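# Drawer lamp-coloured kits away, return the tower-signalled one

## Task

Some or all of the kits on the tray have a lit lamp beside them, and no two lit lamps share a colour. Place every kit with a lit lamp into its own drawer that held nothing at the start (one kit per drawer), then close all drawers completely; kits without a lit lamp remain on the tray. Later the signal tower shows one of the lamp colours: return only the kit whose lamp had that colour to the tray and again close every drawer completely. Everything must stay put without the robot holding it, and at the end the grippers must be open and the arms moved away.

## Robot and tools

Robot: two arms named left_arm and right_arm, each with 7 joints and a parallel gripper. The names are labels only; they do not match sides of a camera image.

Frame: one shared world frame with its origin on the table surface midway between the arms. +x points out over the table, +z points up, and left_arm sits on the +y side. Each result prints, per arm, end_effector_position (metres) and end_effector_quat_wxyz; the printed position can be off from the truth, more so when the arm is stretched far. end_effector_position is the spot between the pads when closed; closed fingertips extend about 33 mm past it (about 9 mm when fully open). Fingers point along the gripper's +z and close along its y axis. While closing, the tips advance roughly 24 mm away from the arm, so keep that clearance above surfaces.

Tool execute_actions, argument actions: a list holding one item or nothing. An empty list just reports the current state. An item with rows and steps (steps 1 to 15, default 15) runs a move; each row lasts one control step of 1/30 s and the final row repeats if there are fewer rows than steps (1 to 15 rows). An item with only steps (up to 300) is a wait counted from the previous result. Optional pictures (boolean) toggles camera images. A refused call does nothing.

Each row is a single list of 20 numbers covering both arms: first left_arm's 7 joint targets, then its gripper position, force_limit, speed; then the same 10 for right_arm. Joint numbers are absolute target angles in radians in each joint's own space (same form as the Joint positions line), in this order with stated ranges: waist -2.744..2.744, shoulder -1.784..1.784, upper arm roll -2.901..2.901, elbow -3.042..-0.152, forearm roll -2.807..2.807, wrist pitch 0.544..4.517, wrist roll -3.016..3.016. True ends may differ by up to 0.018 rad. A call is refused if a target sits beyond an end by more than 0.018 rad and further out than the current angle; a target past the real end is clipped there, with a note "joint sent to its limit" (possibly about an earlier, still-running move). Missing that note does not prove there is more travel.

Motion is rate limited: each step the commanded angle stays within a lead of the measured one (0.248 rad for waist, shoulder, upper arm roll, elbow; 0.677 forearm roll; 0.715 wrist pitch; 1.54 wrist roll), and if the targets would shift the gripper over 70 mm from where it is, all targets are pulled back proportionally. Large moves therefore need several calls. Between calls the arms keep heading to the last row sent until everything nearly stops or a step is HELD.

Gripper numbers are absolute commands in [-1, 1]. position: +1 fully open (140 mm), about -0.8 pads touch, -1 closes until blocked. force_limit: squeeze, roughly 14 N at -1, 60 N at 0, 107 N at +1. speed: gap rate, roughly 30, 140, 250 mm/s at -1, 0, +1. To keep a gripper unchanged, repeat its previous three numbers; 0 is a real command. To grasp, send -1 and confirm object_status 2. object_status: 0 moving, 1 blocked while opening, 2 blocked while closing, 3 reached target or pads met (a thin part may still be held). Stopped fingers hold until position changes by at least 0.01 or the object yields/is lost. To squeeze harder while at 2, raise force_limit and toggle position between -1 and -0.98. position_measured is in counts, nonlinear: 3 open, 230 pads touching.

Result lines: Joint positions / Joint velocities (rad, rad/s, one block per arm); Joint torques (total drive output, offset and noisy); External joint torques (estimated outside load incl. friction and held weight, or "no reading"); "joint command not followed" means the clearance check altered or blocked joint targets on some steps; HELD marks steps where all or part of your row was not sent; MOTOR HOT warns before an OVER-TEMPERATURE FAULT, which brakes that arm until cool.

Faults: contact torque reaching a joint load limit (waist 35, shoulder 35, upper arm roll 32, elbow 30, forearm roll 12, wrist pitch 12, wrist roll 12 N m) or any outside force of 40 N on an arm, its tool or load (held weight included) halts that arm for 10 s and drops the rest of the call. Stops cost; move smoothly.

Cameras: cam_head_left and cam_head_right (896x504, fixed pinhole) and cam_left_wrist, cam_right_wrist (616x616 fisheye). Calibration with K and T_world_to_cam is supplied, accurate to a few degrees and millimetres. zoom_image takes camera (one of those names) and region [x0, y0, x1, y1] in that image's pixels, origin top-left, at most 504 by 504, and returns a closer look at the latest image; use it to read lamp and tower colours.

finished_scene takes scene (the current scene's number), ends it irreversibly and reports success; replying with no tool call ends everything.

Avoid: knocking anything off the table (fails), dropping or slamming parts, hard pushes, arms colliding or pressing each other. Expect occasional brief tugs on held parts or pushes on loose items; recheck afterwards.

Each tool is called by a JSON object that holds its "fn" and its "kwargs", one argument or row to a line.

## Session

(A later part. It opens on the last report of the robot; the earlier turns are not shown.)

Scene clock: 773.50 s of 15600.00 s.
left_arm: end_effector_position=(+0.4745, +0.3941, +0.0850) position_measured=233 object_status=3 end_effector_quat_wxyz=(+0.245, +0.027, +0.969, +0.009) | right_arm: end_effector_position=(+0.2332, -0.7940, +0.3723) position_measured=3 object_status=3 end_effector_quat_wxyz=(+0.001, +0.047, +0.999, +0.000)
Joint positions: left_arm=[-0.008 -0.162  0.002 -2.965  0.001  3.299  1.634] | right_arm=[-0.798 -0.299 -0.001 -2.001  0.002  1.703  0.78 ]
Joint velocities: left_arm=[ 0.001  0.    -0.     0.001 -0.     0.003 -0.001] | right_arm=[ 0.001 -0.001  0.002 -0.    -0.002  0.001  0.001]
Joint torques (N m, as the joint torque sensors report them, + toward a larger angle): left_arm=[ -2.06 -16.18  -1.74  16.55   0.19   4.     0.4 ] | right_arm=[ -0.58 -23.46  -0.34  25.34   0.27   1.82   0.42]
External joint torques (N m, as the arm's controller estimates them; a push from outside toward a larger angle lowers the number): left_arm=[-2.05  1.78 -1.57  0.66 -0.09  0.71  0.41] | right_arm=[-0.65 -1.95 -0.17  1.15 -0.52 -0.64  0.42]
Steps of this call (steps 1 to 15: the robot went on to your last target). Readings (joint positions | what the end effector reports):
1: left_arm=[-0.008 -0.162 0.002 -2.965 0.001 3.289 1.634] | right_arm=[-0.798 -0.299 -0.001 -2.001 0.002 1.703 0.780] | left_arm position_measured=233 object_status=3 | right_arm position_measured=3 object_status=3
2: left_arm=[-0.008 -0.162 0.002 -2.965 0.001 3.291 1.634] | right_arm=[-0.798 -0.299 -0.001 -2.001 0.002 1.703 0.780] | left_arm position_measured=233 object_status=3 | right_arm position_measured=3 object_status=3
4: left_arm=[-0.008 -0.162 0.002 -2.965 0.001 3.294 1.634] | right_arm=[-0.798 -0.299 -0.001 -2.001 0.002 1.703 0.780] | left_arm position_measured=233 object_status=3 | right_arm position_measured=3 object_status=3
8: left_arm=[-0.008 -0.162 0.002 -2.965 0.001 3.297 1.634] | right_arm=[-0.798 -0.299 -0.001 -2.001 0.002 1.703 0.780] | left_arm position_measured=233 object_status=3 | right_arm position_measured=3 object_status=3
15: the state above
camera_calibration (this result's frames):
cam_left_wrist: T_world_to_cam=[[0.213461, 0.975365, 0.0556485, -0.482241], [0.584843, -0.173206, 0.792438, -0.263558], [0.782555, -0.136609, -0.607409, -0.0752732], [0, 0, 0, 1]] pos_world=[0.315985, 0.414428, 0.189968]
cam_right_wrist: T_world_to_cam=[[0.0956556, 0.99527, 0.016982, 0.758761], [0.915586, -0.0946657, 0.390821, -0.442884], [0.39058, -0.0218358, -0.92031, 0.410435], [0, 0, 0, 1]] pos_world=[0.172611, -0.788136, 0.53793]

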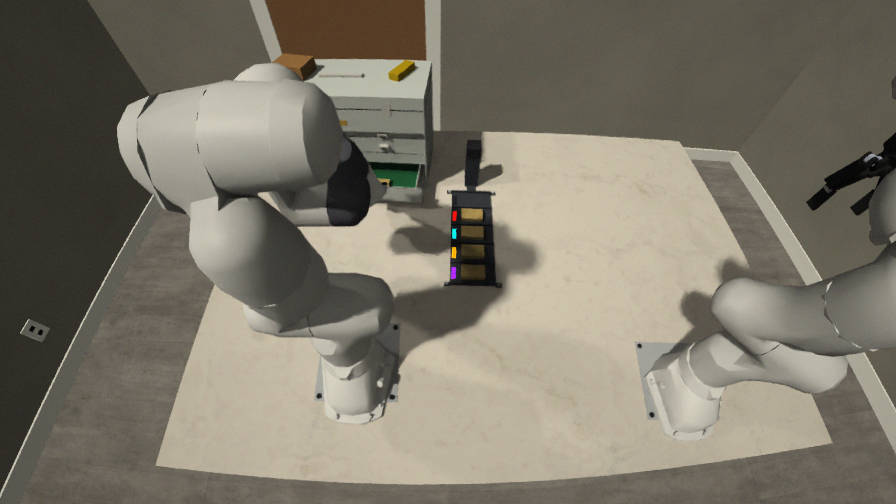

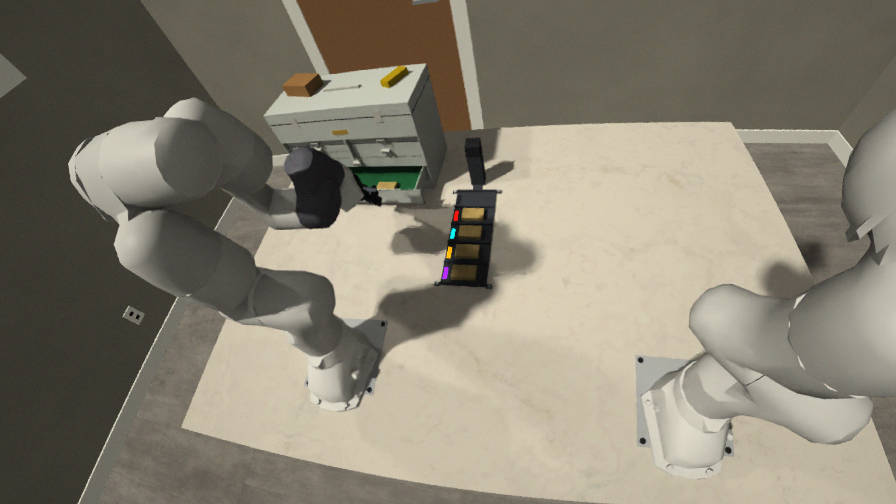

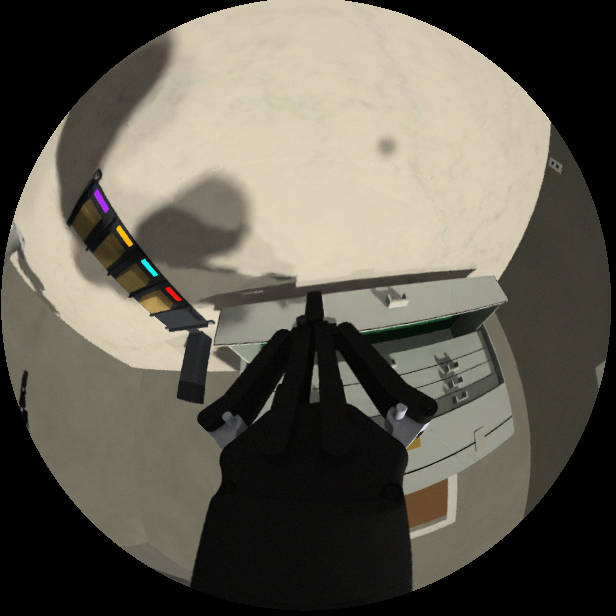

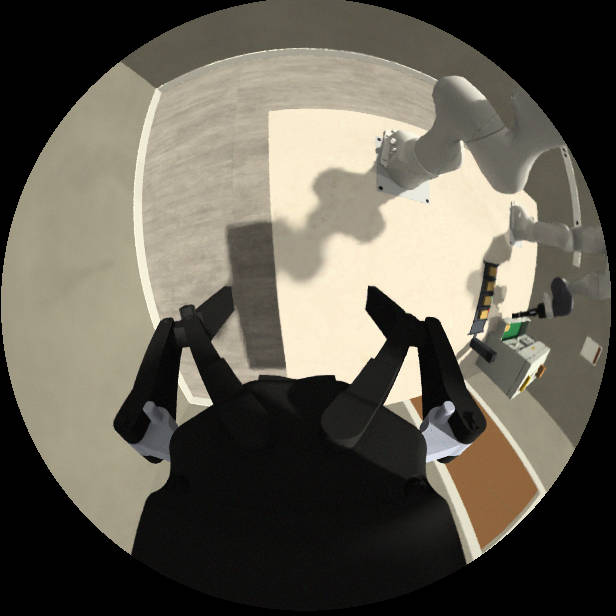

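{"fn": "execute_actions", "kwargs": {
  "actions": [
    {"rows":[[-0.01,-0.152,0,-2.955,0,3.302,1.64,-0.85,0,0,-0.8,-0.3,0,-2.0,0,1.7,0.785,1,0,0],[-0.01,-0.144,0,-2.946,0,3.30,1.64,-0.85,0,0,-0.8,-0.3,0,-2.0,0,1.7,0.785,1,0,0],[-0.01,-0.136,0,-2.937,0,3.298,1.64,-0.85,0,0,-0.8,-0.3,0,-2.0,0,1.7,0.785,1,0,0],[-0.01,-0.128,0,-2.927,0,3.296,1.64,-0.85,0,0,-0.8,-0.3,0,-2.0,0,1.7,0.785,1,0,0],[-0.01,-0.12,0,-2.917,0,3.294,1.64,-0.85,0,0,-0.8,-0.3,0,-2.0,0,1.7,0.785,1,0,0],[-0.01,-0.111,0,-2.906,0,3.292,1.64,-0.85,0,0,-0.8,-0.3,0,-2.0,0,1.7,0.785,1,0,0],[-0.01,-0.101,0,-2.893,0,3.29,1.64,-0.85,0,0,-0.8,-0.3,0,-2.0,0,1.7,0.785,1,0,0],[-0.01,-0.09,0,-2.879,0,3.287,1.64,-0.85,0,0,-0.8,-0.3,0,-2.0,0,1.7,0.785,1,0,0],[-0.01,-0.079,0,-2.865,0,3.284,1.64,-0.85,0,0,-0.8,-0.3,0,-2.0,0,1.7,0.785,1,0,0],[-0.01,-0.068,0,-2.851,0,3.281,1.64,-0.85,0,0,-0.8,-0.3,0,-2.0,0,1.7,0.785,1,0,0],[-0.01,-0.057,0,-2.837,0,3.278,1.64,-0.85,0,0,-0.8,-0.3,0,-2.0,0,1.7,0.785,1,0,0],[-0.01,-0.046,0,-2.822,0,3.275,1.64,-0.85,0,0,-0.8,-0.3,0,-2.0,0,1.7,0.785,1,0,0],[-0.01,-0.035,0,-2.808,0,3.272,1.64,-0.85,0,0,-0.8,-0.3,0,-2.0,0,1.7,0.785,1,0,0],[-0.01,-0.024,0,-2.793,0,3.269,1.64,-0.85,0,0,-0.8,-0.3,0,-2.0,0,1.7,0.785,1,0,0],[-0.01,-0.013,0,-2.779,0,3.266,1.64,-0.85,0,0,-0.8,-0.3,0,-2.0,0,1.7,0.785,1,0,0]],"steps":15}
  ],
  "pictures": false
}}

{"fn": "execute_actions", "kwargs": {
  "actions": [
    {"rows":[[-0.01,-0.003,0,-2.765,0,3.262,1.64,-0.85,0,0,-0.8,-0.3,0,-2.0,0,1.7,0.785,1,0,0],[-0.01,0.007,0,-2.751,0,3.258,1.64,-0.85,0,0,-0.8,-0.3,0,-2.0,0,1.7,0.785,1,0,0],[-0.01,0.017,0,-2.737,0,3.254,1.64,-0.85,0,0,-0.8,-0.3,0,-2.0,0,1.7,0.785,1,0,0],[-0.01,0.027,0,-2.723,0,3.25,1.64,-0.85,0,0,-0.8,-0.3,0,-2.0,0,1.7,0.785,1,0,0],[-0.01,0.037,0,-2.709,0,3.246,1.64,-0.85,0,0,-0.8,-0.3,0,-2.0,0,1.7,0.785,1,0,0],[-0.01,0.046,0,-2.696,0,3.242,1.64,-0.85,0,0,-0.8,-0.3,0,-2.0,0,1.7,0.785,1,0,0],[-0.01,0.055,0,-2.683,0,3.238,1.64,-0.85,0,0,-0.8,-0.3,0,-2.0,0,1.7,0.785,1,0,0],[-0.01,0.064,0,-2.67,0,3.234,1.64,-0.85,0,0,-0.8,-0.3,0,-2.0,0,1.7,0.785,1,0,0],[-0.01,0.072,0,-2.658,0,3.23,1.64,-0.85,0,0,-0.8,-0.3,0,-2.0,0,1.7,0.785,1,0,0],[-0.01,0.08,0,-2.647,0,3.227,1.64,-0.85,0,0,-0.8,-0.3,0,-2.0,0,1.7,0.785,1,0,0],[-0.01,0.087,0,-2.637,0,3.224,1.64,-0.85,0,0,-0.8,-0.3,0,-2.0,0,1.7,0.785,1,0,0],[-0.01,0.093,0,-2.628,0,3.221,1.64,-0.85,0,0,-0.8,-0.3,0,-2.0,0,1.7,0.785,1,0,0],[-0.01,0.099,0,-2.619,0,3.218,1.64,-0.85,0,0,-0.8,-0.3,0,-2.0,0,1.7,0.785,1,0,0],[-0.01,0.104,0,-2.611,0,3.215,1.64,-0.85,0,0,-0.8,-0.3,0,-2.0,0,1.7,0.785,1,0,0],[-0.01,0.109,0,-2.604,0,3.213,1.64,-0.85,0,0,-0.8,-0.3,0,-2.0,0,1.7,0.785,1,0,0]],"steps":15}
  ],
  "pictures": false
}}

{"fn": "execute_actions", "kwargs": {
  "actions": [
    {"steps":15}
  ],
  "pictures": false
}}

Scene clock: 830.67 s of 15600.00 s.
left_arm: end_effector_position=(+0.5242, +0.3924, +0.0849) position_measured=233 object_status=3 end_effector_quat_wxyz=(+0.247, +0.029, +0.969, +0.008) | right_arm: end_effector_position=(+0.2332, -0.7940, +0.3723) position_measured=3 object_status=3 end_effector_quat_wxyz=(+0.001, +0.047, +0.999, +0.000)
Joint positions: left_arm=[-0.01  -0.037 -0.    -2.815  0.001  3.277  1.634] | right_arm=[-0.798 -0.299 -0.001 -2.001  0.002  1.703  0.78 ]
Joint velocities: left_arm=[-0.01   0.319 -0.009  0.403 -0.    -0.067  0.001] | right_arm=[-0.001 -0.    -0.001 -0.     0.002 -0.001 -0.   ]
Joint torques (N m, as the joint torque sensors report them, + toward a larger angle): left_arm=[ -0.43 -22.87   1.13  17.72   0.27   3.38   0.34] | right_arm=[ -0.76 -23.7   -0.59  25.02   0.21   1.82   0.35]
External joint torques (N m, as the arm's controller estimates them; a push from outside toward a larger angle lowers the number): left_arm=[-0.54  1.66  1.04  3.54 -0.02  0.48  0.33] | right_arm=[-0.63 -2.14 -0.18  0.8  -0.58 -0.63  0.35]
Steps of this call (steps 1 to 15: the robot went on to your last target; steps 16 to 90: nothing new was sent; then 53.67 s passed at rest; steps 91 to 105: all 15 steps of this action). Readings (joint positions | what the end effector reports):
91: left_arm=[-0.008 -0.160 0.002 -2.963 0.001 3.300 1.634] | right_arm=[-0.798 -0.299 -0.001 -2.001 0.002 1.703 0.780] | left_arm position_measured=233 object_status=3 | right_arm position_measured=3 object_status=3
92: left_arm=[-0.008 -0.156 0.002 -2.959 0.001 3.300 1.634] | right_arm=[-0.798 -0.299 -0.001 -2.001 0.002 1.703 0.780] | left_arm position_measured=233 object_status=3 | right_arm position_measured=3 object_status=3
94: left_arm=[-0.008 -0.144 0.002 -2.946 0.001 3.300 1.634] | right_arm=[-0.798 -0.299 -0.001 -2.001 0.002 1.703 0.780] | left_arm position_measured=233 object_status=3 | right_arm position_measured=3 object_status=3
98: left_arm=[-0.009 -0.112 0.002 -2.908 0.001 3.295 1.634] | right_arm=[-0.798 -0.299 -0.001 -2.001 0.002 1.703 0.780] | left_arm position_measured=233 object_status=3 | right_arm position_measured=3 object_status=3
105: the state above

Scene clock: 831.17 s of 15600.00 s.
left_arm: end_effector_position=(+0.5827, +0.3902, +0.0838) position_measured=233 object_status=3 end_effector_quat_wxyz=(+0.246, +0.032, +0.969, +0.008) | right_arm: end_effector_position=(+0.2332, -0.7940, +0.3723) position_measured=3 object_status=3 end_effector_quat_wxyz=(+0.001, +0.047, +0.999, +0.000)
Joint positions: left_arm=[-0.012  0.097 -0.002 -2.628  0.001  3.223  1.635] | right_arm=[-0.798 -0.299 -0.001 -2.001  0.002  1.703  0.78 ]
Joint velocities: left_arm=[-0.004  0.163 -0.002  0.242  0.    -0.075 -0.   ] | right_arm=[ 0.001 -0.001  0.001  0.001  0.     0.001  0.001]
Joint torques (N m, as the joint torque sensors report them, + toward a larger angle): left_arm=[  0.97 -29.26   2.41  19.98   0.34   3.95   0.38] | right_arm=[ -0.88 -23.58  -0.23  25.16   0.24   1.77   0.38]
External joint torques (N m, as the arm's controller estimates them; a push from outside toward a larger angle lowers the number): left_arm=[ 0.93 -0.06  2.32  4.16  0.01  0.95  0.38] | right_arm=[-0.87 -2.    0.04  0.92 -0.55 -0.69  0.38]
Steps of this call (steps 1 to 15: all 15 steps of this action). Readings (joint positions | what the end effector reports):
1: left_arm=[-0.011 -0.026 -0.000 -2.801 0.001 3.274 1.634] | right_arm=[-0.798 -0.299 -0.001 -2.001 0.002 1.703 0.780] | left_arm position_measured=233 object_status=3 | right_arm position_measured=3 object_status=3
2: left_arm=[-0.011 -0.016 -0.001 -2.787 0.001 3.270 1.634] | right_arm=[-0.798 -0.299 -0.001 -2.001 0.002 1.703 0.780] | left_arm position_measured=233 object_status=3 | right_arm position_measured=3 object_status=3
4: left_arm=[-0.011 0.005 -0.001 -2.759 0.001 3.263 1.634] | right_arm=[-0.798 -0.299 -0.001 -2.001 0.002 1.703 0.780] | left_arm position_measured=233 object_status=3 | right_arm position_measured=3 object_status=3
8: left_arm=[-0.012 0.044 -0.002 -2.704 0.001 3.248 1.635] | right_arm=[-0.798 -0.299 -0.001 -2.001 0.002 1.703 0.780] | left_arm position_measured=233 object_status=3 | right_arm position_measured=3 object_status=3
15: the state above

Scene clock: 831.67 s of 15600.00 s.
left_arm: end_effector_position=(+0.5878, +0.3902, +0.0838) position_measured=233 object_status=3 end_effector_quat_wxyz=(+0.245, +0.032, +0.969, +0.008) | right_arm: end_effector_position=(+0.2332, -0.7940, +0.3723) position_measured=3 object_status=3 end_effector_quat_wxyz=(+0.001, +0.047, +0.999, +0.000)
Joint positions: left_arm=[-0.012  0.107 -0.002 -2.61   0.001  3.211  1.635] | right_arm=[-0.798 -0.299 -0.001 -2.001  0.002  1.703  0.78 ]
Joint velocities: left_arm=[ 0.     0.001  0.001  0.001  0.001 -0.003  0.001] | right_arm=[ 0.    -0.    -0.     0.001  0.001 -0.001 -0.   ]
Joint torques (N m, as the joint torque sensors report them, + toward a larger angle): left_arm=[  0.31 -28.15   1.94  20.15   0.38   3.68   0.35] | right_arm=[ -0.87 -23.59  -0.41  24.87   0.28   1.88   0.37]
External joint torques (N m, as the arm's controller estimates them; a push from outside toward a larger angle lowers the number): left_arm=[0.26 0.56 1.8  2.87 0.04 0.41 0.37] | right_arm=[-0.88 -1.99 -0.18  0.63 -0.52 -0.58  0.37]
Steps of this call (steps 1 to 15: the robot went on to your last target). Readings (joint positions | what the end effector reports):
1: left_arm=[-0.012 0.101 -0.002 -2.622 0.001 3.221 1.635] | right_arm=[-0.798 -0.299 -0.001 -2.001 0.002 1.703 0.780] | left_arm position_measured=233 object_status=3 | right_arm position_measured=3 object_status=3
2: left_arm=[-0.012 0.104 -0.002 -2.617 0.001 3.219 1.635] | right_arm=[-0.798 -0.299 -0.001 -2.001 0.002 1.703 0.780] | left_arm position_measured=233 object_status=3 | right_arm position_measured=3 object_status=3
4: left_arm=[-0.012 0.107 -0.002 -2.613 0.001 3.216 1.635] | right_arm=[-0.798 -0.299 -0.001 -2.001 0.002 1.703 0.780] | left_arm position_measured=233 object_status=3 | right_arm position_measured=3 object_status=3
8: left_arm=[-0.012 0.107 -0.002 -2.610 0.001 3.213 1.635] | right_arm=[-0.798 -0.299 -0.001 -2.001 0.002 1.703 0.780] | left_arm position_measured=233 object_status=3 | right_arm position_measured=3 object_status=3
15: the state above

{"fn": "execute_actions", "kwargs": {
  "actions": [
    {"rows":[[-0.012,0.112,0,-2.6,0,3.212,1.64,-0.85,0,0,-0.8,-0.3,0,-2.0,0,1.7,0.785,1,0,0],[-0.012,0.115,0,-2.596,0,3.211,1.64,-0.85,0,0,-0.8,-0.3,0,-2.0,0,1.7,0.785,1,0,0],[-0.012,0.117,0,-2.592,0,3.21,1.64,-0.85,0,0,-0.8,-0.3,0,-2.0,0,1.7,0.785,1,0,0],[-0.012,0.12,0,-2.588,0,3.208,1.64,-0.85,0,0,-0.8,-0.3,0,-2.0,0,1.7,0.785,1,0,0],[-0.012,0.123,0,-2.584,0,3.207,1.64,-0.85,0,0,-0.8,-0.3,0,-2.0,0,1.7,0.785,1,0,0],[-0.012,0.126,0,-2.58,0,3.206,1.64,-0.85,0,0,-0.8,-0.3,0,-2.0,0,1.7,0.785,1,0,0],[-0.012,0.128,0,-2.576,0,3.204,1.64,-0.85,0,0,-0.8,-0.3,0,-2.0,0,1.7,0.785,1,0,0],[-0.012,0.131,0,-2.572,0,3.203,1.64,-0.85,0,0,-0.8,-0.3,0,-2.0,0,1.7,0.785,1,0,0]],"steps":15}
  ],
  "pictures": false
}}

{"fn": "execute_actions", "kwargs": {
  "actions": [
    {"steps":10}
  ],
  "pictures": false
}}

Scene clock: 851.77 s of 15600.00 s.
left_arm: end_effector_position=(+0.5961, +0.3895, +0.0835) position_measured=233 object_status=3 end_effector_quat_wxyz=(+0.244, +0.032, +0.969, +0.008) | right_arm: end_effector_position=(+0.2332, -0.7940, +0.3723) position_measured=3 object_status=3 end_effector_quat_wxyz=(+0.001, +0.047, +0.999, +0.000)
Joint positions: left_arm=[-0.013  0.126 -0.002 -2.581  0.001  3.199  1.635] | right_arm=[-0.798 -0.299 -0.001 -2.001  0.002  1.703  0.78 ]
Joint velocities: left_arm=[ 0.001  0.002 -0.     0.005  0.    -0.009 -0.001] | right_arm=[-0.    -0.     0.001  0.     0.001 -0.001  0.001]
Joint torques (N m, as the joint torque sensors report them, + toward a larger angle): left_arm=[  0.39 -26.33   2.06  23.35   0.29   4.26   0.38] | right_arm=[ -0.76 -23.45  -0.66  25.04   0.3    1.86   0.38]
External joint torques (N m, as the arm's controller estimates them; a push from outside toward a larger angle lowers the number): left_arm=[ 0.34  3.13  1.91  5.87 -0.05  0.99  0.39] | right_arm=[-0.77 -1.93 -0.42  0.85 -0.5  -0.59  0.38]
Steps of this call (steps 1 to 15: the robot went on to your last target; steps 16 to 90: nothing new was sent; then 16.60 s passed at rest; steps 91 to 105: all 15 steps of this action). Readings (joint positions | what the end effector reports):
91: left_arm=[-0.013 0.108 -0.002 -2.609 0.001 3.211 1.635] | right_arm=[-0.798 -0.299 -0.001 -2.001 0.002 1.703 0.780] | left_arm position_measured=233 object_status=3 | right_arm position_measured=3 object_status=3
92: left_arm=[-0.013 0.109 -0.002 -2.607 0.001 3.210 1.635] | right_arm=[-0.798 -0.299 -0.001 -2.001 0.002 1.703 0.780] | left_arm position_measured=233 object_status=3 | right_arm position_measured=3 object_status=3
94: left_arm=[-0.013 0.114 -0.002 -2.601 0.001 3.209 1.635] | right_arm=[-0.798 -0.299 -0.001 -2.001 0.002 1.703 0.780] | left_arm position_measured=233 object_status=3 | right_arm position_measured=3 object_status=3
98: left_arm=[-0.013 0.124 -0.002 -2.586 0.001 3.205 1.635] | right_arm=[-0.798 -0.299 -0.001 -2.001 0.002 1.703 0.780] | left_arm position_measured=233 object_status=3 | right_arm position_measured=3 object_status=3
105: the state above

Scene clock: 852.10 s of 15600.00 s.
left_arm: end_effector_position=(+0.5962, +0.3895, +0.0835) position_measured=233 object_status=3 end_effector_quat_wxyz=(+0.243, +0.032, +0.969, +0.008) | right_arm: end_effector_position=(+0.2332, -0.7940, +0.3723) position_measured=3 object_status=3 end_effector_quat_wxyz=(+0.001, +0.047, +0.999, +0.000)
Joint positions: left_arm=[-0.013  0.126 -0.002 -2.58   0.001  3.198  1.635] | right_arm=[-0.798 -0.299 -0.001 -2.001  0.002  1.703  0.78 ]
Joint velocities: left_arm=[ 0.    -0.001 -0.001 -0.    -0.001 -0.001 -0.001] | right_arm=[-0.001 -0.001  0.001  0.001 -0.002  0.001  0.001]
Joint torques (N m, as the joint torque sensors report them, + toward a larger angle): left_arm=[  0.04 -26.37   2.34  22.31   0.32   4.12   0.26] | right_arm=[ -0.83 -23.23  -0.83  25.26   0.25   1.8    0.38]
External joint torques (N m, as the arm's controller estimates them; a push from outside toward a larger angle lowers the number): left_arm=[ 0.02  3.19  2.22  4.82 -0.03  0.84  0.27] | right_arm=[-0.91 -1.68 -0.68  1.06 -0.55 -0.65  0.38]
Steps of this call (steps 1 to 10: the robot went on to your last target). Readings (joint positions | what the end effector reports):
1: left_arm=[-0.013 0.126 -0.002 -2.581 0.001 3.199 1.635] | right_arm=[-0.798 -0.299 -0.001 -2.001 0.002 1.703 0.780] | left_arm position_measured=233 object_status=3 | right_arm position_measured=3 object_status=3
2: left_arm=[-0.013 0.126 -0.002 -2.581 0.001 3.199 1.635] | right_arm=[-0.798 -0.299 -0.001 -2.001 0.002 1.703 0.780] | left_arm position_measured=233 object_status=3 | right_arm position_measured=3 object_status=3
4: left_arm=[-0.013 0.126 -0.002 -2.581 0.001 3.198 1.635] | right_arm=[-0.798 -0.299 -0.001 -2.001 0.002 1.703 0.780] | left_arm position_measured=233 object_status=3 | right_arm position_measured=3 object_status=3
8: left_arm=[-0.013 0.126 -0.002 -2.580 0.001 3.198 1.635] | right_arm=[-0.798 -0.299 -0.001 -2.001 0.002 1.703 0.780] | left_arm position_measured=233 object_status=3 | right_arm position_measured=3 object_status=3
10: the state above

{"fn": "execute_actions", "kwargs": {
  "actions": [
    {"rows":[[-0.01,-0.05,0,-2.80,0,3.25,1.6,-0.15,0,0,-0.8,-0.3,0,-2.0,0,1.7,0.785,1,0,0]],"steps":15}
  ],
  "pictures": false
}}

{"fn": "execute_actions", "kwargs": {
  "actions": [
    {"rows":[[0.58,0.059,0,-2.835,0.866,3.747,1.305,-0.15,0,0,-0.8,-0.3,0,-2.0,0,1.7,0.785,1,0,0]],"steps":15}
  ],
  "pictures": false
}}

{"fn": "execute_actions", "kwargs": {
  "actions": [
    {"steps":20}
  ],
  "pictures": false
}}

{"fn": "execute_actions", "kwargs": {
  "actions": [
    {"rows":[[0.511,0.117,0,-2.741,0.823,3.706,1.27,-0.15,0,0,-0.8,-0.3,0,-2.0,0,1.7,0.785,1,0,0]],"steps":15}
  ],
  "pictures": false
}}

{"fn": "execute_actions", "kwargs": {
  "actions": [
    {"steps":20}
  ]
}}

{"fn": "zoom_image", "kwargs": {
  "camera": "cam_left_wrist",
  "region": [150, 200, 510, 440]
}}

Scene clock: 909.43 s of 15600.00 s.
left_arm: end_effector_position=(+0.5281, +0.3902, +0.0900) position_measured=148 object_status=0 end_effector_quat_wxyz=(+0.244, +0.021, +0.970, +0.005) | right_arm: end_effector_position=(+0.2332, -0.7940, +0.3723) position_measured=3 object_status=3 end_effector_quat_wxyz=(+0.001, +0.047, +0.999, +0.000)
Joint positions: left_arm=[-0.013 -0.048 -0.002 -2.798  0.001  3.243  1.612] | right_arm=[-0.798 -0.299 -0.001 -2.001  0.002  1.703  0.78 ]
Joint velocities: left_arm=[-0.    -0.003 -0.001 -0.003 -0.001  0.015 -0.018] | right_arm=[-0.001  0.001  0.001 -0.     0.001  0.    -0.001]
Joint torques (N m, as the joint torque sensors report them, + toward a larger angle): left_arm=[  0.83 -23.64   1.74  15.23   0.08   4.09  -0.21] | right_arm=[ -1.3  -23.35  -0.58  24.97   0.29   1.77   0.43]
External joint torques (N m, as the arm's controller estimates them; a push from outside toward a larger angle lowers the number): left_arm=[ 0.87 -0.87  1.82 -1.51 -0.24  0.82 -0.2 ] | right_arm=[-1.31 -1.91 -0.35  0.77 -0.5  -0.69  0.43]
Steps of this call (steps 1 to 15: the robot went on to your last target; steps 16 to 90: nothing new was sent; then 53.83 s passed at rest; steps 91 to 105: all 15 steps of this action). Readings (joint positions | what the end effector reports):
91: left_arm=[-0.013 0.088 -0.002 -2.631 0.001 3.208 1.632] | right_arm=[-0.798 -0.299 -0.001 -2.001 0.002 1.703 0.780] | left_arm position_measured=233 object_status=0 | right_arm position_measured=3 object_status=3
92: left_arm=[-0.013 0.039 -0.002 -2.691 0.001 3.214 1.630] | right_arm=[-0.798 -0.299 -0.001 -2.001 0.002 1.703 0.780] | left_arm position_measured=227 object_status=0 | right_arm position_measured=3 object_status=3
94: left_arm=[-0.013 -0.014 -0.002 -2.756 0.001 3.224 1.625] | right_arm=[-0.798 -0.299 -0.001 -2.001 0.002 1.703 0.780] | left_arm position_measured=211 object_status=0 | right_arm position_measured=3 object_status=3
98: left_arm=[-0.013 -0.043 -0.002 -2.792 0.001 3.235 1.619] | right_arm=[-0.798 -0.299 -0.001 -2.001 0.002 1.703 0.780] | left_arm position_measured=181 object_status=0 | right_arm position_measured=3 object_status=3
105: the state above

Scene clock: 909.93 s of 15600.00 s.
left_arm: end_effector_position=(+0.5187, +0.5108, +0.1206) position_measured=148 object_status=3 end_effector_quat_wxyz=(+0.372, +0.051, +0.927, +0.007) | right_arm: end_effector_position=(+0.2332, -0.7940, +0.3723) position_measured=3 object_status=3 end_effector_quat_wxyz=(+0.001, +0.047, +0.999, +0.000)
Joint positions: left_arm=[ 0.575  0.057  0.004 -2.833  0.847  3.716  1.37 ] | right_arm=[-0.798 -0.299 -0.001 -2.001  0.002  1.703  0.78 ]
Joint velocities: left_arm=[ 0.014  0.001 -0.021 -0.006  0.143  0.161 -0.194] | right_arm=[ 0.001 -0.     0.001 -0.     0.    -0.    -0.   ]
Joint torques (N m, as the joint torque sensors report them, + toward a larger angle): left_arm=[  1.54 -21.75  -1.13  12.87   0.3    4.12  -0.34] | right_arm=[ -0.9  -23.56  -0.55  25.47   0.29   1.81   0.37]
External joint torques (N m, as the arm's controller estimates them; a push from outside toward a larger angle lowers the number): left_arm=[ 1.33  1.76 -1.25 -1.06  0.9   0.82 -0.33] | right_arm=[-0.98 -2.11 -0.38  1.3  -0.51 -0.64  0.37]
Steps of this call (steps 1 to 15: all 15 steps of this action). Readings (joint positions | what the end effector reports):
1: left_arm=[0.047 -0.028 -0.014 -2.804 0.142 3.322 1.583] | right_arm=[-0.798 -0.299 -0.001 -2.001 0.002 1.703 0.780] | left_arm position_measured=148 object_status=0 | right_arm position_measured=3 object_status=3
2: left_arm=[0.122 0.000 -0.014 -2.809 0.304 3.400 1.555] | right_arm=[-0.798 -0.299 -0.001 -2.001 0.002 1.703 0.780] | left_arm position_measured=148 object_status=0 | right_arm position_measured=3 object_status=3
4: left_arm=[0.276 0.038 -0.010 -2.823 0.543 3.512 1.507] | right_arm=[-0.798 -0.299 -0.001 -2.001 0.002 1.703 0.780] | left_arm position_measured=148 object_status=3 | right_arm position_measured=3 object_status=3
8: left_arm=[0.521 0.057 0.007 -2.831 0.754 3.637 1.438] | right_arm=[-0.798 -0.299 -0.001 -2.001 0.002 1.703 0.780] | left_arm position_measured=148 object_status=3 | right_arm position_measured=3 object_status=3
15: the state above

Scene clock: 910.60 s of 15600.00 s.
left_arm: end_effector_position=(+0.5215, +0.5044, +0.1268) position_measured=148 object_status=3 end_effector_quat_wxyz=(+0.382, +0.036, +0.923, -0.008) | right_arm: end_effector_position=(+0.2332, -0.7940, +0.3723) position_measured=3 object_status=3 end_effector_quat_wxyz=(+0.001, +0.047, +0.999, +0.000)
Joint positions: left_arm=[ 0.577  0.057  0.003 -2.834  0.863  3.742  1.318] | right_arm=[-0.798 -0.299 -0.001 -2.001  0.002  1.703  0.78 ]
Joint velocities: left_arm=[ 0.001 -0.     0.     0.001 -0.002  0.003 -0.023] | right_arm=[-0.001 -0.001  0.001  0.001  0.001 -0.     0.   ]
Joint torques (N m, as the joint torque sensors report them, + toward a larger angle): left_arm=[  1.55 -22.07  -1.56  12.9    0.4    4.11  -0.24] | right_arm=[ -1.01 -23.59  -0.97  25.48   0.27   1.88   0.37]
External joint torques (N m, as the arm's controller estimates them; a push from outside toward a larger angle lowers the number): left_arm=[ 1.5   1.49 -1.5  -0.94  0.93  0.74 -0.22] | right_arm=[-0.99 -2.01 -0.7   1.21 -0.52 -0.59  0.37]
Steps of this call (steps 1 to 20: the robot went on to your last target). Readings (joint positions | what the end effector reports):
1: left_arm=[0.576 0.057 0.004 -2.833 0.851 3.721 1.364] | right_arm=[-0.798 -0.299 -0.001 -2.001 0.002 1.703 0.780] | left_arm position_measured=148 object_status=3 | right_arm position_measured=3 object_status=3
2: left_arm=[0.576 0.057 0.003 -2.833 0.854 3.725 1.359] | right_arm=[-0.798 -0.299 -0.001 -2.001 0.002 1.703 0.780] | left_arm position_measured=148 object_status=3 | right_arm position_measured=3 object_status=3
4: left_arm=[0.576 0.057 0.003 -2.833 0.858 3.731 1.350] | right_arm=[-0.798 -0.299 -0.001 -2.001 0.002 1.703 0.780] | left_arm position_measured=148 object_status=3 | right_arm position_measured=3 object_status=3
8: left_arm=[0.577 0.057 0.003 -2.833 0.861 3.738 1.336] | right_arm=[-0.798 -0.299 -0.001 -2.001 0.002 1.703 0.780] | left_arm position_measured=148 object_status=3 | right_arm position_measured=3 object_status=3
20: the state above

Scene clock: 911.10 s of 15600.00 s.
left_arm: end_effector_position=(+0.5561, +0.5002, +0.1269) position_measured=148 object_status=3 end_effector_quat_wxyz=(+0.384, +0.035, +0.923, -0.011) | right_arm: end_effector_position=(+0.2332, -0.7940, +0.3723) position_measured=3 object_status=3 end_effector_quat_wxyz=(+0.001, +0.047, +0.999, +0.000)
Joint positions: left_arm=[ 0.514  0.115  0.001 -2.743  0.826  3.712  1.285] | right_arm=[-0.798 -0.299 -0.001 -2.001  0.002  1.703  0.78 ]
Joint velocities: left_arm=[-0.002 -0.     0.     0.002 -0.004 -0.01  -0.026] | right_arm=[-0.001 -0.001  0.001  0.001 -0.     0.    -0.001]
Joint torques (N m, as the joint torque sensors report them, + toward a larger angle): left_arm=[ -1.85 -24.4   -0.07  14.57  -1.05   2.68  -0.25] | right_arm=[ -0.93 -23.54  -0.27  24.99   0.29   1.83   0.4 ]
External joint torques (N m, as the arm's controller estimates them; a push from outside toward a larger angle lowers the number): left_arm=[-1.77  1.85  0.21  0.   -0.51 -0.7  -0.23] | right_arm=[-0.98 -1.91 -0.07  0.71 -0.5  -0.63  0.4 ]
Steps of this call (steps 1 to 15: all 15 steps of this action). Readings (joint positions | what the end effector reports):
1: left_arm=[0.563 0.071 0.006 -2.814 0.855 3.737 1.314] | right_arm=[-0.798 -0.299 -0.001 -2.001 0.002 1.703 0.780] | left_arm position_measured=148 object_status=3 | right_arm position_measured=3 object_status=3
2: left_arm=[0.547 0.087 0.005 -2.788 0.847 3.732 1.310] | right_arm=[-0.798 -0.299 -0.001 -2.001 0.002 1.703 0.780] | left_arm position_measured=148 object_status=3 | right_arm position_measured=3 object_status=3
4: left_arm=[0.527 0.104 0.002 -2.760 0.838 3.725 1.304] | right_arm=[-0.798 -0.299 -0.001 -2.001 0.002 1.703 0.780] | left_arm position_measured=148 object_status=3 | right_arm position_measured=3 object_status=3
8: left_arm=[0.515 0.113 0.001 -2.745 0.830 3.717 1.294] | right_arm=[-0.798 -0.299 -0.001 -2.001 0.002 1.703 0.780] | left_arm position_measured=148 object_status=3 | right_arm position_measured=3 object_status=3
15: the state above

Scene clock: 911.77 s of 15600.00 s.
left_arm: end_effector_position=(+0.5559, +0.5005, +0.1265) position_measured=148 object_status=3 end_effector_quat_wxyz=(+0.383, +0.031, +0.923, -0.012) | right_arm: end_effector_position=(+0.2332, -0.7940, +0.3723) position_measured=3 object_status=3 end_effector_quat_wxyz=(+0.001, +0.047, +0.999, +0.000)
Joint positions: left_arm=[ 0.514  0.115  0.001 -2.743  0.826  3.71   1.278] | right_arm=[-0.798 -0.299 -0.001 -2.001  0.002  1.703  0.78 ]
Joint velocities: left_arm=[ 0.     0.001 -0.002  0.001  0.001  0.    -0.003] | right_arm=[ 0.001  0.001 -0.     0.001  0.001 -0.001 -0.001]
Joint torques (N m, as the joint torque sensors report them, + toward a larger angle): left_arm=[ -2.09 -24.04   0.03  14.85  -1.05   2.82  -0.32] | right_arm=[ -0.46 -23.12  -0.48  25.37   0.28   1.83   0.42]
External joint torques (N m, as the arm's controller estimates them; a push from outside toward a larger angle lowers the number): left_arm=[-2.03  2.19  0.29  0.29 -0.51 -0.55 -0.3 ] | right_arm=[-0.47 -1.78 -0.23  1.21 -0.52 -0.62  0.42]
Steps of this call (steps 1 to 15: the robot went on to your last target; steps 16 to 20: nothing new was sent). Readings (joint positions | what the end effector reports):
1: left_arm=[0.514 0.115 0.001 -2.743 0.826 3.712 1.284] | right_arm=[-0.798 -0.299 -0.001 -2.001 0.002 1.703 0.780] | left_arm position_measured=148 object_status=3 | right_arm position_measured=3 object_status=3
2: left_arm=[0.514 0.115 0.001 -2.743 0.826 3.711 1.283] | right_arm=[-0.798 -0.299 -0.001 -2.001 0.002 1.703 0.780] | left_arm position_measured=148 object_status=3 | right_arm position_measured=3 object_status=3
4: left_arm=[0.514 0.115 0.001 -2.743 0.826 3.711 1.282] | right_arm=[-0.798 -0.299 -0.001 -2.001 0.002 1.703 0.780] | left_arm position_measured=148 object_status=3 | right_arm position_measured=3 object_status=3
8: left_arm=[0.514 0.115 0.001 -2.743 0.826 3.711 1.280] | right_arm=[-0.798 -0.299 -0.001 -2.001 0.002 1.703 0.780] | left_arm position_measured=148 object_status=3 | right_arm position_measured=3 object_status=3
20: the state above
All arms were judged still, so your last target was given up. Only a new action makes them travel on or press farther. Fingers that are still opening or closing keep moving.
camera_calibration (this result's frames):
cam_left_wrist: T_world_to_cam=[[0.21699, 0.973314, 0.0746617, -0.608987], [0.330026, -0.145126, 0.932749, -0.215748], [0.918693, -0.177757, -0.35271, -0.186559], [0, 0, 0, 1]] pos_world=[0.374737, 0.528263, 0.180905]
cam_right_wrist: T_world_to_cam=[[0.0956573, 0.99527, 0.0169718, 0.758764], [0.915584, -0.0946631, 0.390827, -0.442888], [0.390585, -0.0218464, -0.920308, 0.410433], [0, 0, 0, 1]] pos_world=[0.172611, -0.788133, 0.537939]

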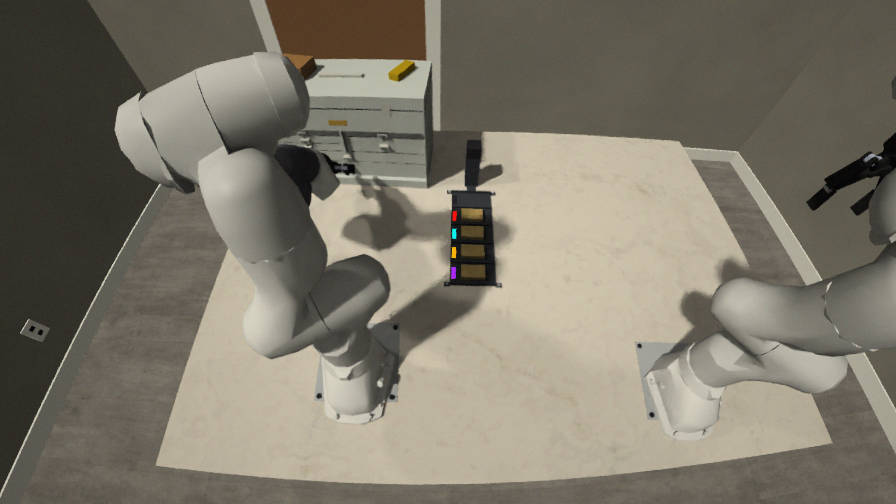

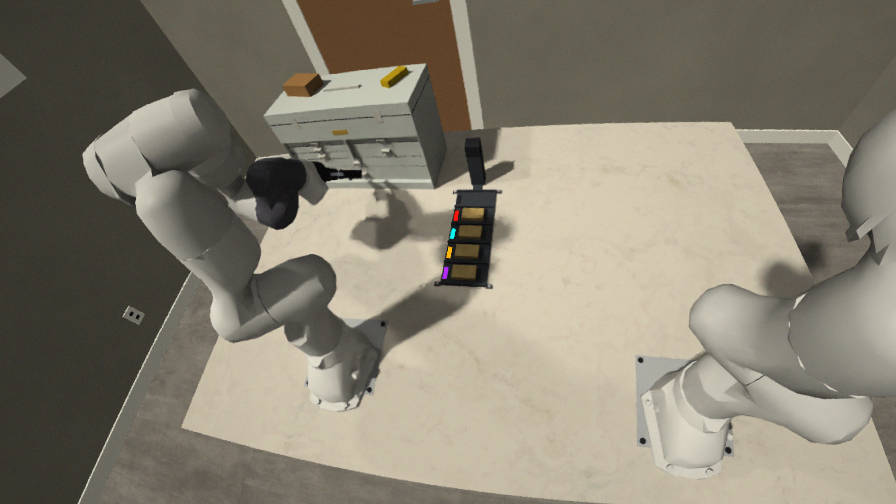

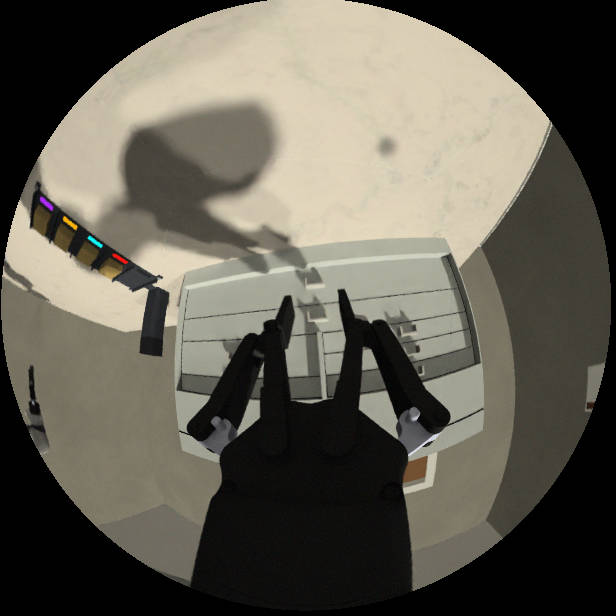

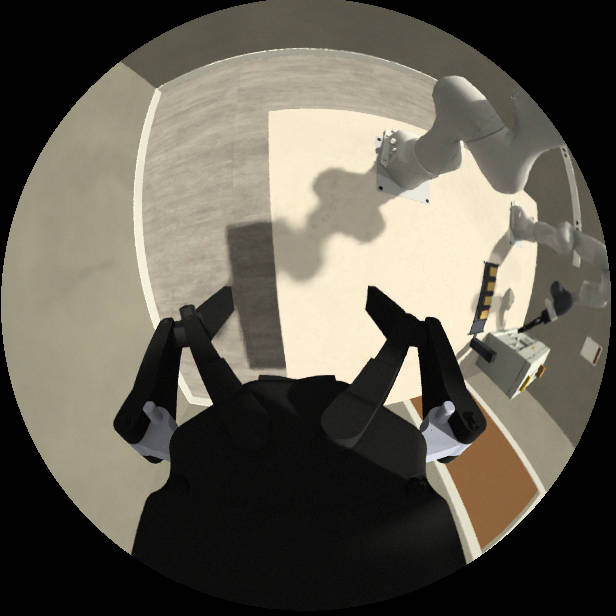

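Region (150, 200, 510, 440) of cam_left_wrist's 616x616 image, scaled by 1.400, with more detail than that image has.

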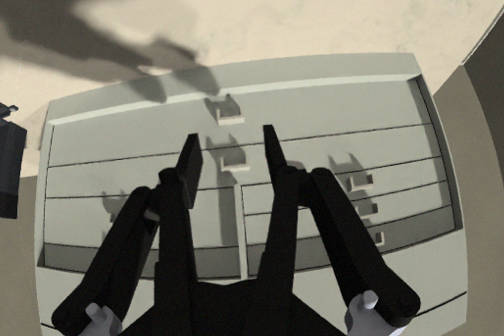

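{"fn": "execute_actions", "kwargs": {
  "actions": [
    {"rows":[[0.505,0.127,0,-2.73,0.821,3.703,1.266,-0.15,0,0,-0.8,-0.3,0,-2.0,0,1.7,0.785,1,0,0],[0.499,0.136,0,-2.719,0.819,3.70,1.262,-0.15,0,0,-0.8,-0.3,0,-2.0,0,1.7,0.785,1,0,0],[0.493,0.145,0,-2.708,0.817,3.697,1.258,-0.15,0,0,-0.8,-0.3,0,-2.0,0,1.7,0.785,1,0,0],[0.487,0.153,0,-2.697,0.815,3.693,1.254,-0.15,0,0,-0.8,-0.3,0,-2.0,0,1.7,0.785,1,0,0],[0.481,0.161,0,-2.686,0.812,3.69,1.25,-0.15,0,0,-0.8,-0.3,0,-2.0,0,1.7,0.785,1,0,0],[0.475,0.168,0,-2.675,0.81,3.686,1.245,-0.15,0,0,-0.8,-0.3,0,-2.0,0,1.7,0.785,1,0,0],[0.469,0.175,0,-2.664,0.808,3.682,1.241,-0.15,0,0,-0.8,-0.3,0,-2.0,0,1.7,0.785,1,0,0],[0.463,0.182,0,-2.653,0.806,3.678,1.237,-0.15,0,0,-0.8,-0.3,0,-2.0,0,1.7,0.785,1,0,0],[0.458,0.188,0,-2.643,0.804,3.675,1.233,-0.15,0,0,-0.8,-0.3,0,-2.0,0,1.7,0.785,1,0,0],[0.454,0.192,0,-2.635,0.802,3.672,1.23,-0.15,0,0,-0.8,-0.3,0,-2.0,0,1.7,0.785,1,0,0]],"steps":15}
  ],
  "pictures": false
}}

{"fn": "execute_actions", "kwargs": {
  "actions": [
    {"steps":20}
  ]
}}

{"fn": "zoom_image", "kwargs": {
  "camera": "cam_left_wrist",
  "region": [220, 230, 420, 380]
}}

Scene clock: 958.23 s of 15600.00 s.
left_arm: end_effector_position=(+0.5920, +0.4942, +0.1226) position_measured=148 object_status=3 end_effector_quat_wxyz=(+0.383, +0.036, +0.923, -0.015) | right_arm: end_effector_position=(+0.2332, -0.7940, +0.3723) position_measured=3 object_status=3 end_effector_quat_wxyz=(+0.001, +0.047, +0.999, +0.000)
Joint positions: left_arm=[ 0.458  0.189  0.001 -2.638  0.806  3.681  1.25 ] | right_arm=[-0.798 -0.299 -0.001 -2.001  0.002  1.703  0.78 ]
Joint velocities: left_arm=[-0.011  0.017  0.001  0.027 -0.012 -0.03  -0.044] | right_arm=[ 0.001  0.    -0.001 -0.001  0.002 -0.    -0.001]
Joint torques (N m, as the joint torque sensors report them, + toward a larger angle): left_arm=[ -2.57 -27.45  -0.71  15.    -1.18   2.67  -0.19] | right_arm=[ -0.79 -23.43  -0.8   25.15   0.29   1.83   0.32]
External joint torques (N m, as the arm's controller estimates them; a push from outside toward a larger angle lowers the number): left_arm=[-2.76  1.88 -0.61  0.1  -0.6  -0.68 -0.18] | right_arm=[-0.77 -2.03 -0.52  1.04 -0.5  -0.62  0.32]
Steps of this call (steps 1 to 90: nothing new was sent; then 42.97 s passed at rest; steps 91 to 105: all 15 steps of this action). Readings (joint positions | what the end effector reports):
91: left_arm=[0.513 0.117 0.001 -2.740 0.825 3.710 1.276] | right_arm=[-0.798 -0.299 -0.001 -2.001 0.002 1.703 0.780] | left_arm position_measured=148 object_status=3 | right_arm position_measured=3 object_status=3
92: left_arm=[0.510 0.122 0.001 -2.734 0.824 3.709 1.276] | right_arm=[-0.798 -0.299 -0.001 -2.001 0.002 1.703 0.780] | left_arm position_measured=148 object_status=3 | right_arm position_measured=3 object_status=3
94: left_arm=[0.501 0.135 0.001 -2.718 0.822 3.706 1.273] | right_arm=[-0.798 -0.299 -0.001 -2.001 0.002 1.703 0.780] | left_arm position_measured=148 object_status=3 | right_arm position_measured=3 object_status=3
98: left_arm=[0.478 0.165 0.001 -2.677 0.815 3.696 1.265] | right_arm=[-0.798 -0.299 -0.001 -2.001 0.002 1.703 0.780] | left_arm position_measured=148 object_status=3 | right_arm position_measured=3 object_status=3
105: the state above

Scene clock: 958.90 s of 15600.00 s.
left_arm: end_effector_position=(+0.5921, +0.4951, +0.1214) position_measured=148 object_status=3 end_effector_quat_wxyz=(+0.381, +0.030, +0.924, -0.016) | right_arm: end_effector_position=(+0.2332, -0.7940, +0.3723) position_measured=3 object_status=3 end_effector_quat_wxyz=(+0.001, +0.047, +0.999, +0.000)
Joint positions: left_arm=[ 0.457  0.19   0.001 -2.637  0.805  3.676  1.238] | right_arm=[-0.798 -0.299 -0.001 -2.001  0.002  1.703  0.78 ]
Joint velocities: left_arm=[ 0.     0.001  0.     0.001 -0.002 -0.001 -0.006] | right_arm=[-0.001 -0.    -0.001  0.002 -0.001 -0.001  0.   ]
Joint torques (N m, as the joint torque sensors report them, + toward a larger angle): left_arm=[ -2.69 -27.65  -0.15  15.27  -1.17   2.82  -0.24] | right_arm=[ -0.76 -23.49  -0.52  25.09   0.26   1.86   0.37]
External joint torques (N m, as the arm's controller estimates them; a push from outside toward a larger angle lowers the number): left_arm=[-2.68  1.61  0.19  0.08 -0.58 -0.53 -0.22] | right_arm=[-0.63 -2.1  -0.12  0.93 -0.52 -0.6   0.37]
Steps of this call (steps 1 to 20: the robot went on to your last target). Readings (joint positions | what the end effector reports):
1: left_arm=[0.457 0.189 0.001 -2.638 0.806 3.680 1.249] | right_arm=[-0.798 -0.299 -0.001 -2.001 0.002 1.703 0.780] | left_arm position_measured=148 object_status=3 | right_arm position_measured=3 object_status=3
2: left_arm=[0.457 0.189 0.001 -2.637 0.806 3.680 1.247] | right_arm=[-0.798 -0.299 -0.001 -2.001 0.002 1.703 0.780] | left_arm position_measured=148 object_status=3 | right_arm position_measured=3 object_status=3
4: left_arm=[0.457 0.190 0.001 -2.637 0.805 3.678 1.245] | right_arm=[-0.798 -0.299 -0.001 -2.001 0.002 1.703 0.780] | left_arm position_measured=148 object_status=3 | right_arm position_measured=3 object_status=3
8: left_arm=[0.457 0.190 0.001 -2.637 0.805 3.677 1.242] | right_arm=[-0.798 -0.299 -0.001 -2.001 0.002 1.703 0.780] | left_arm position_measured=148 object_status=3 | right_arm position_measured=3 object_status=3
20: the state above
camera_calibration (this result's frames):
cam_left_wrist: T_world_to_cam=[[0.218926, 0.973551, 0.0653456, -0.61133], [0.3331, -0.137516, 0.93281, -0.229307], [0.917124, -0.18245, -0.354396, -0.219079], [0, 0, 0, 1]] pos_world=[0.411141, 0.523656, 0.176206]
cam_right_wrist: T_world_to_cam=[[0.0956579, 0.99527, 0.0169661, 0.758766], [0.915582, -0.0946613, 0.39083, -0.442889], [0.390587, -0.0218522, -0.920306, 0.41043], [0, 0, 0, 1]] pos_world=[0.172611, -0.788132, 0.537943]

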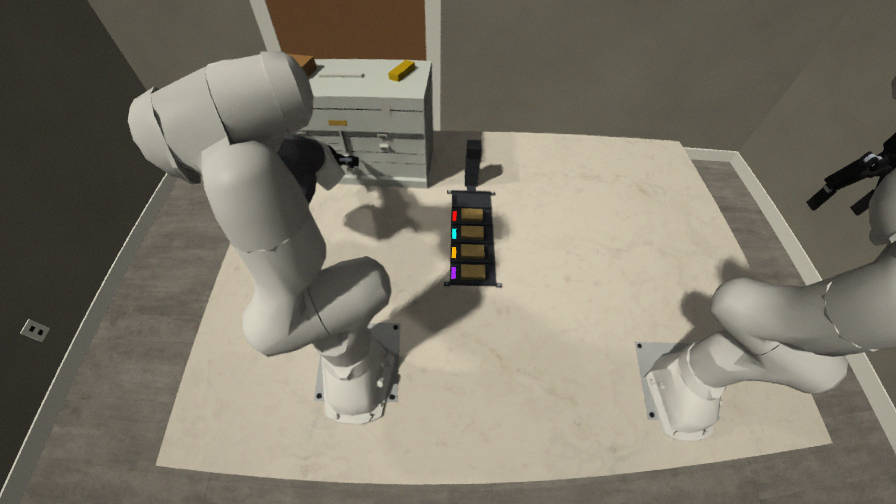

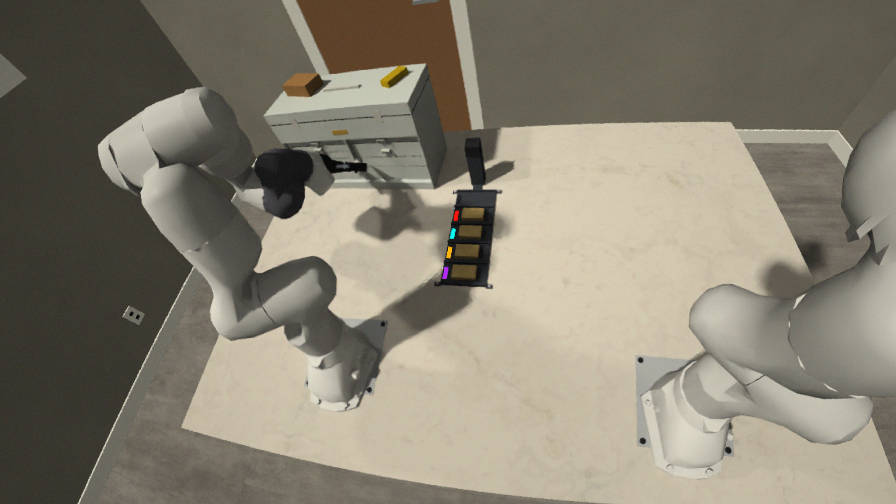

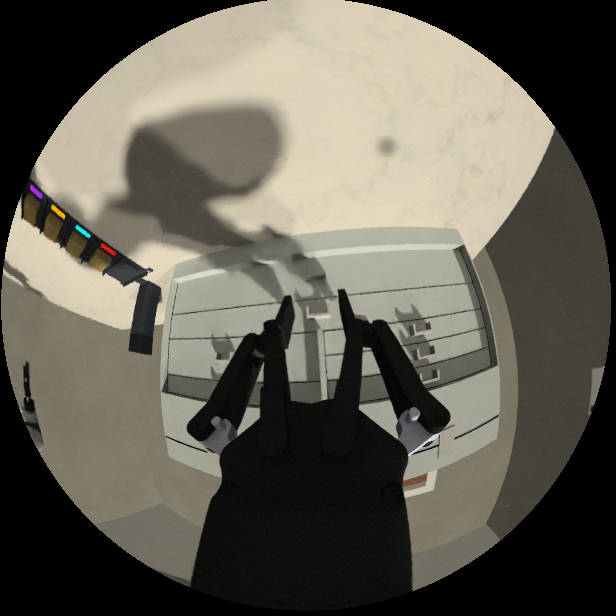

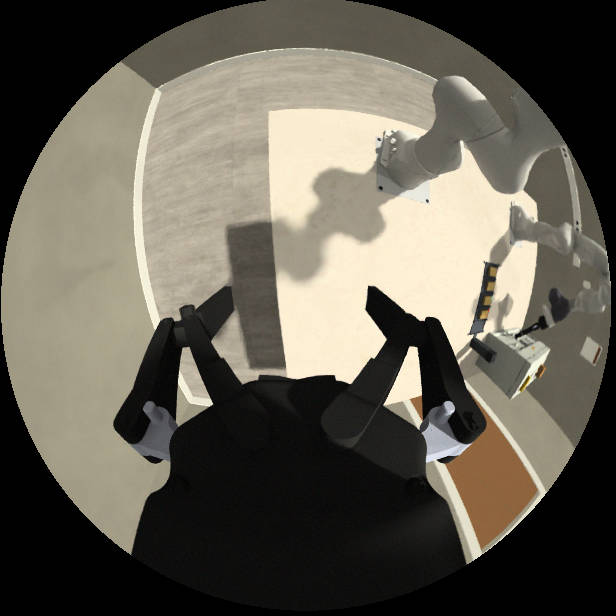

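Region (220, 230, 420, 380) of cam_left_wrist's 616x616 image, scaled by 2.520, with more detail than that image has; it fills the top 378 rows of this view, and the rest is white.

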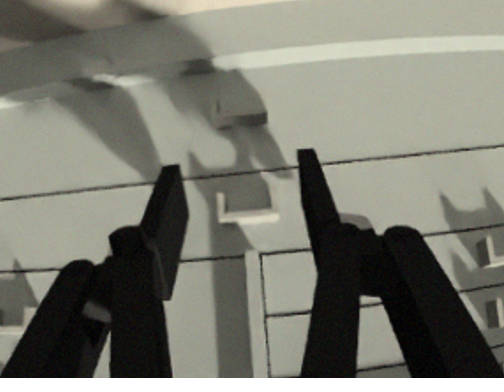

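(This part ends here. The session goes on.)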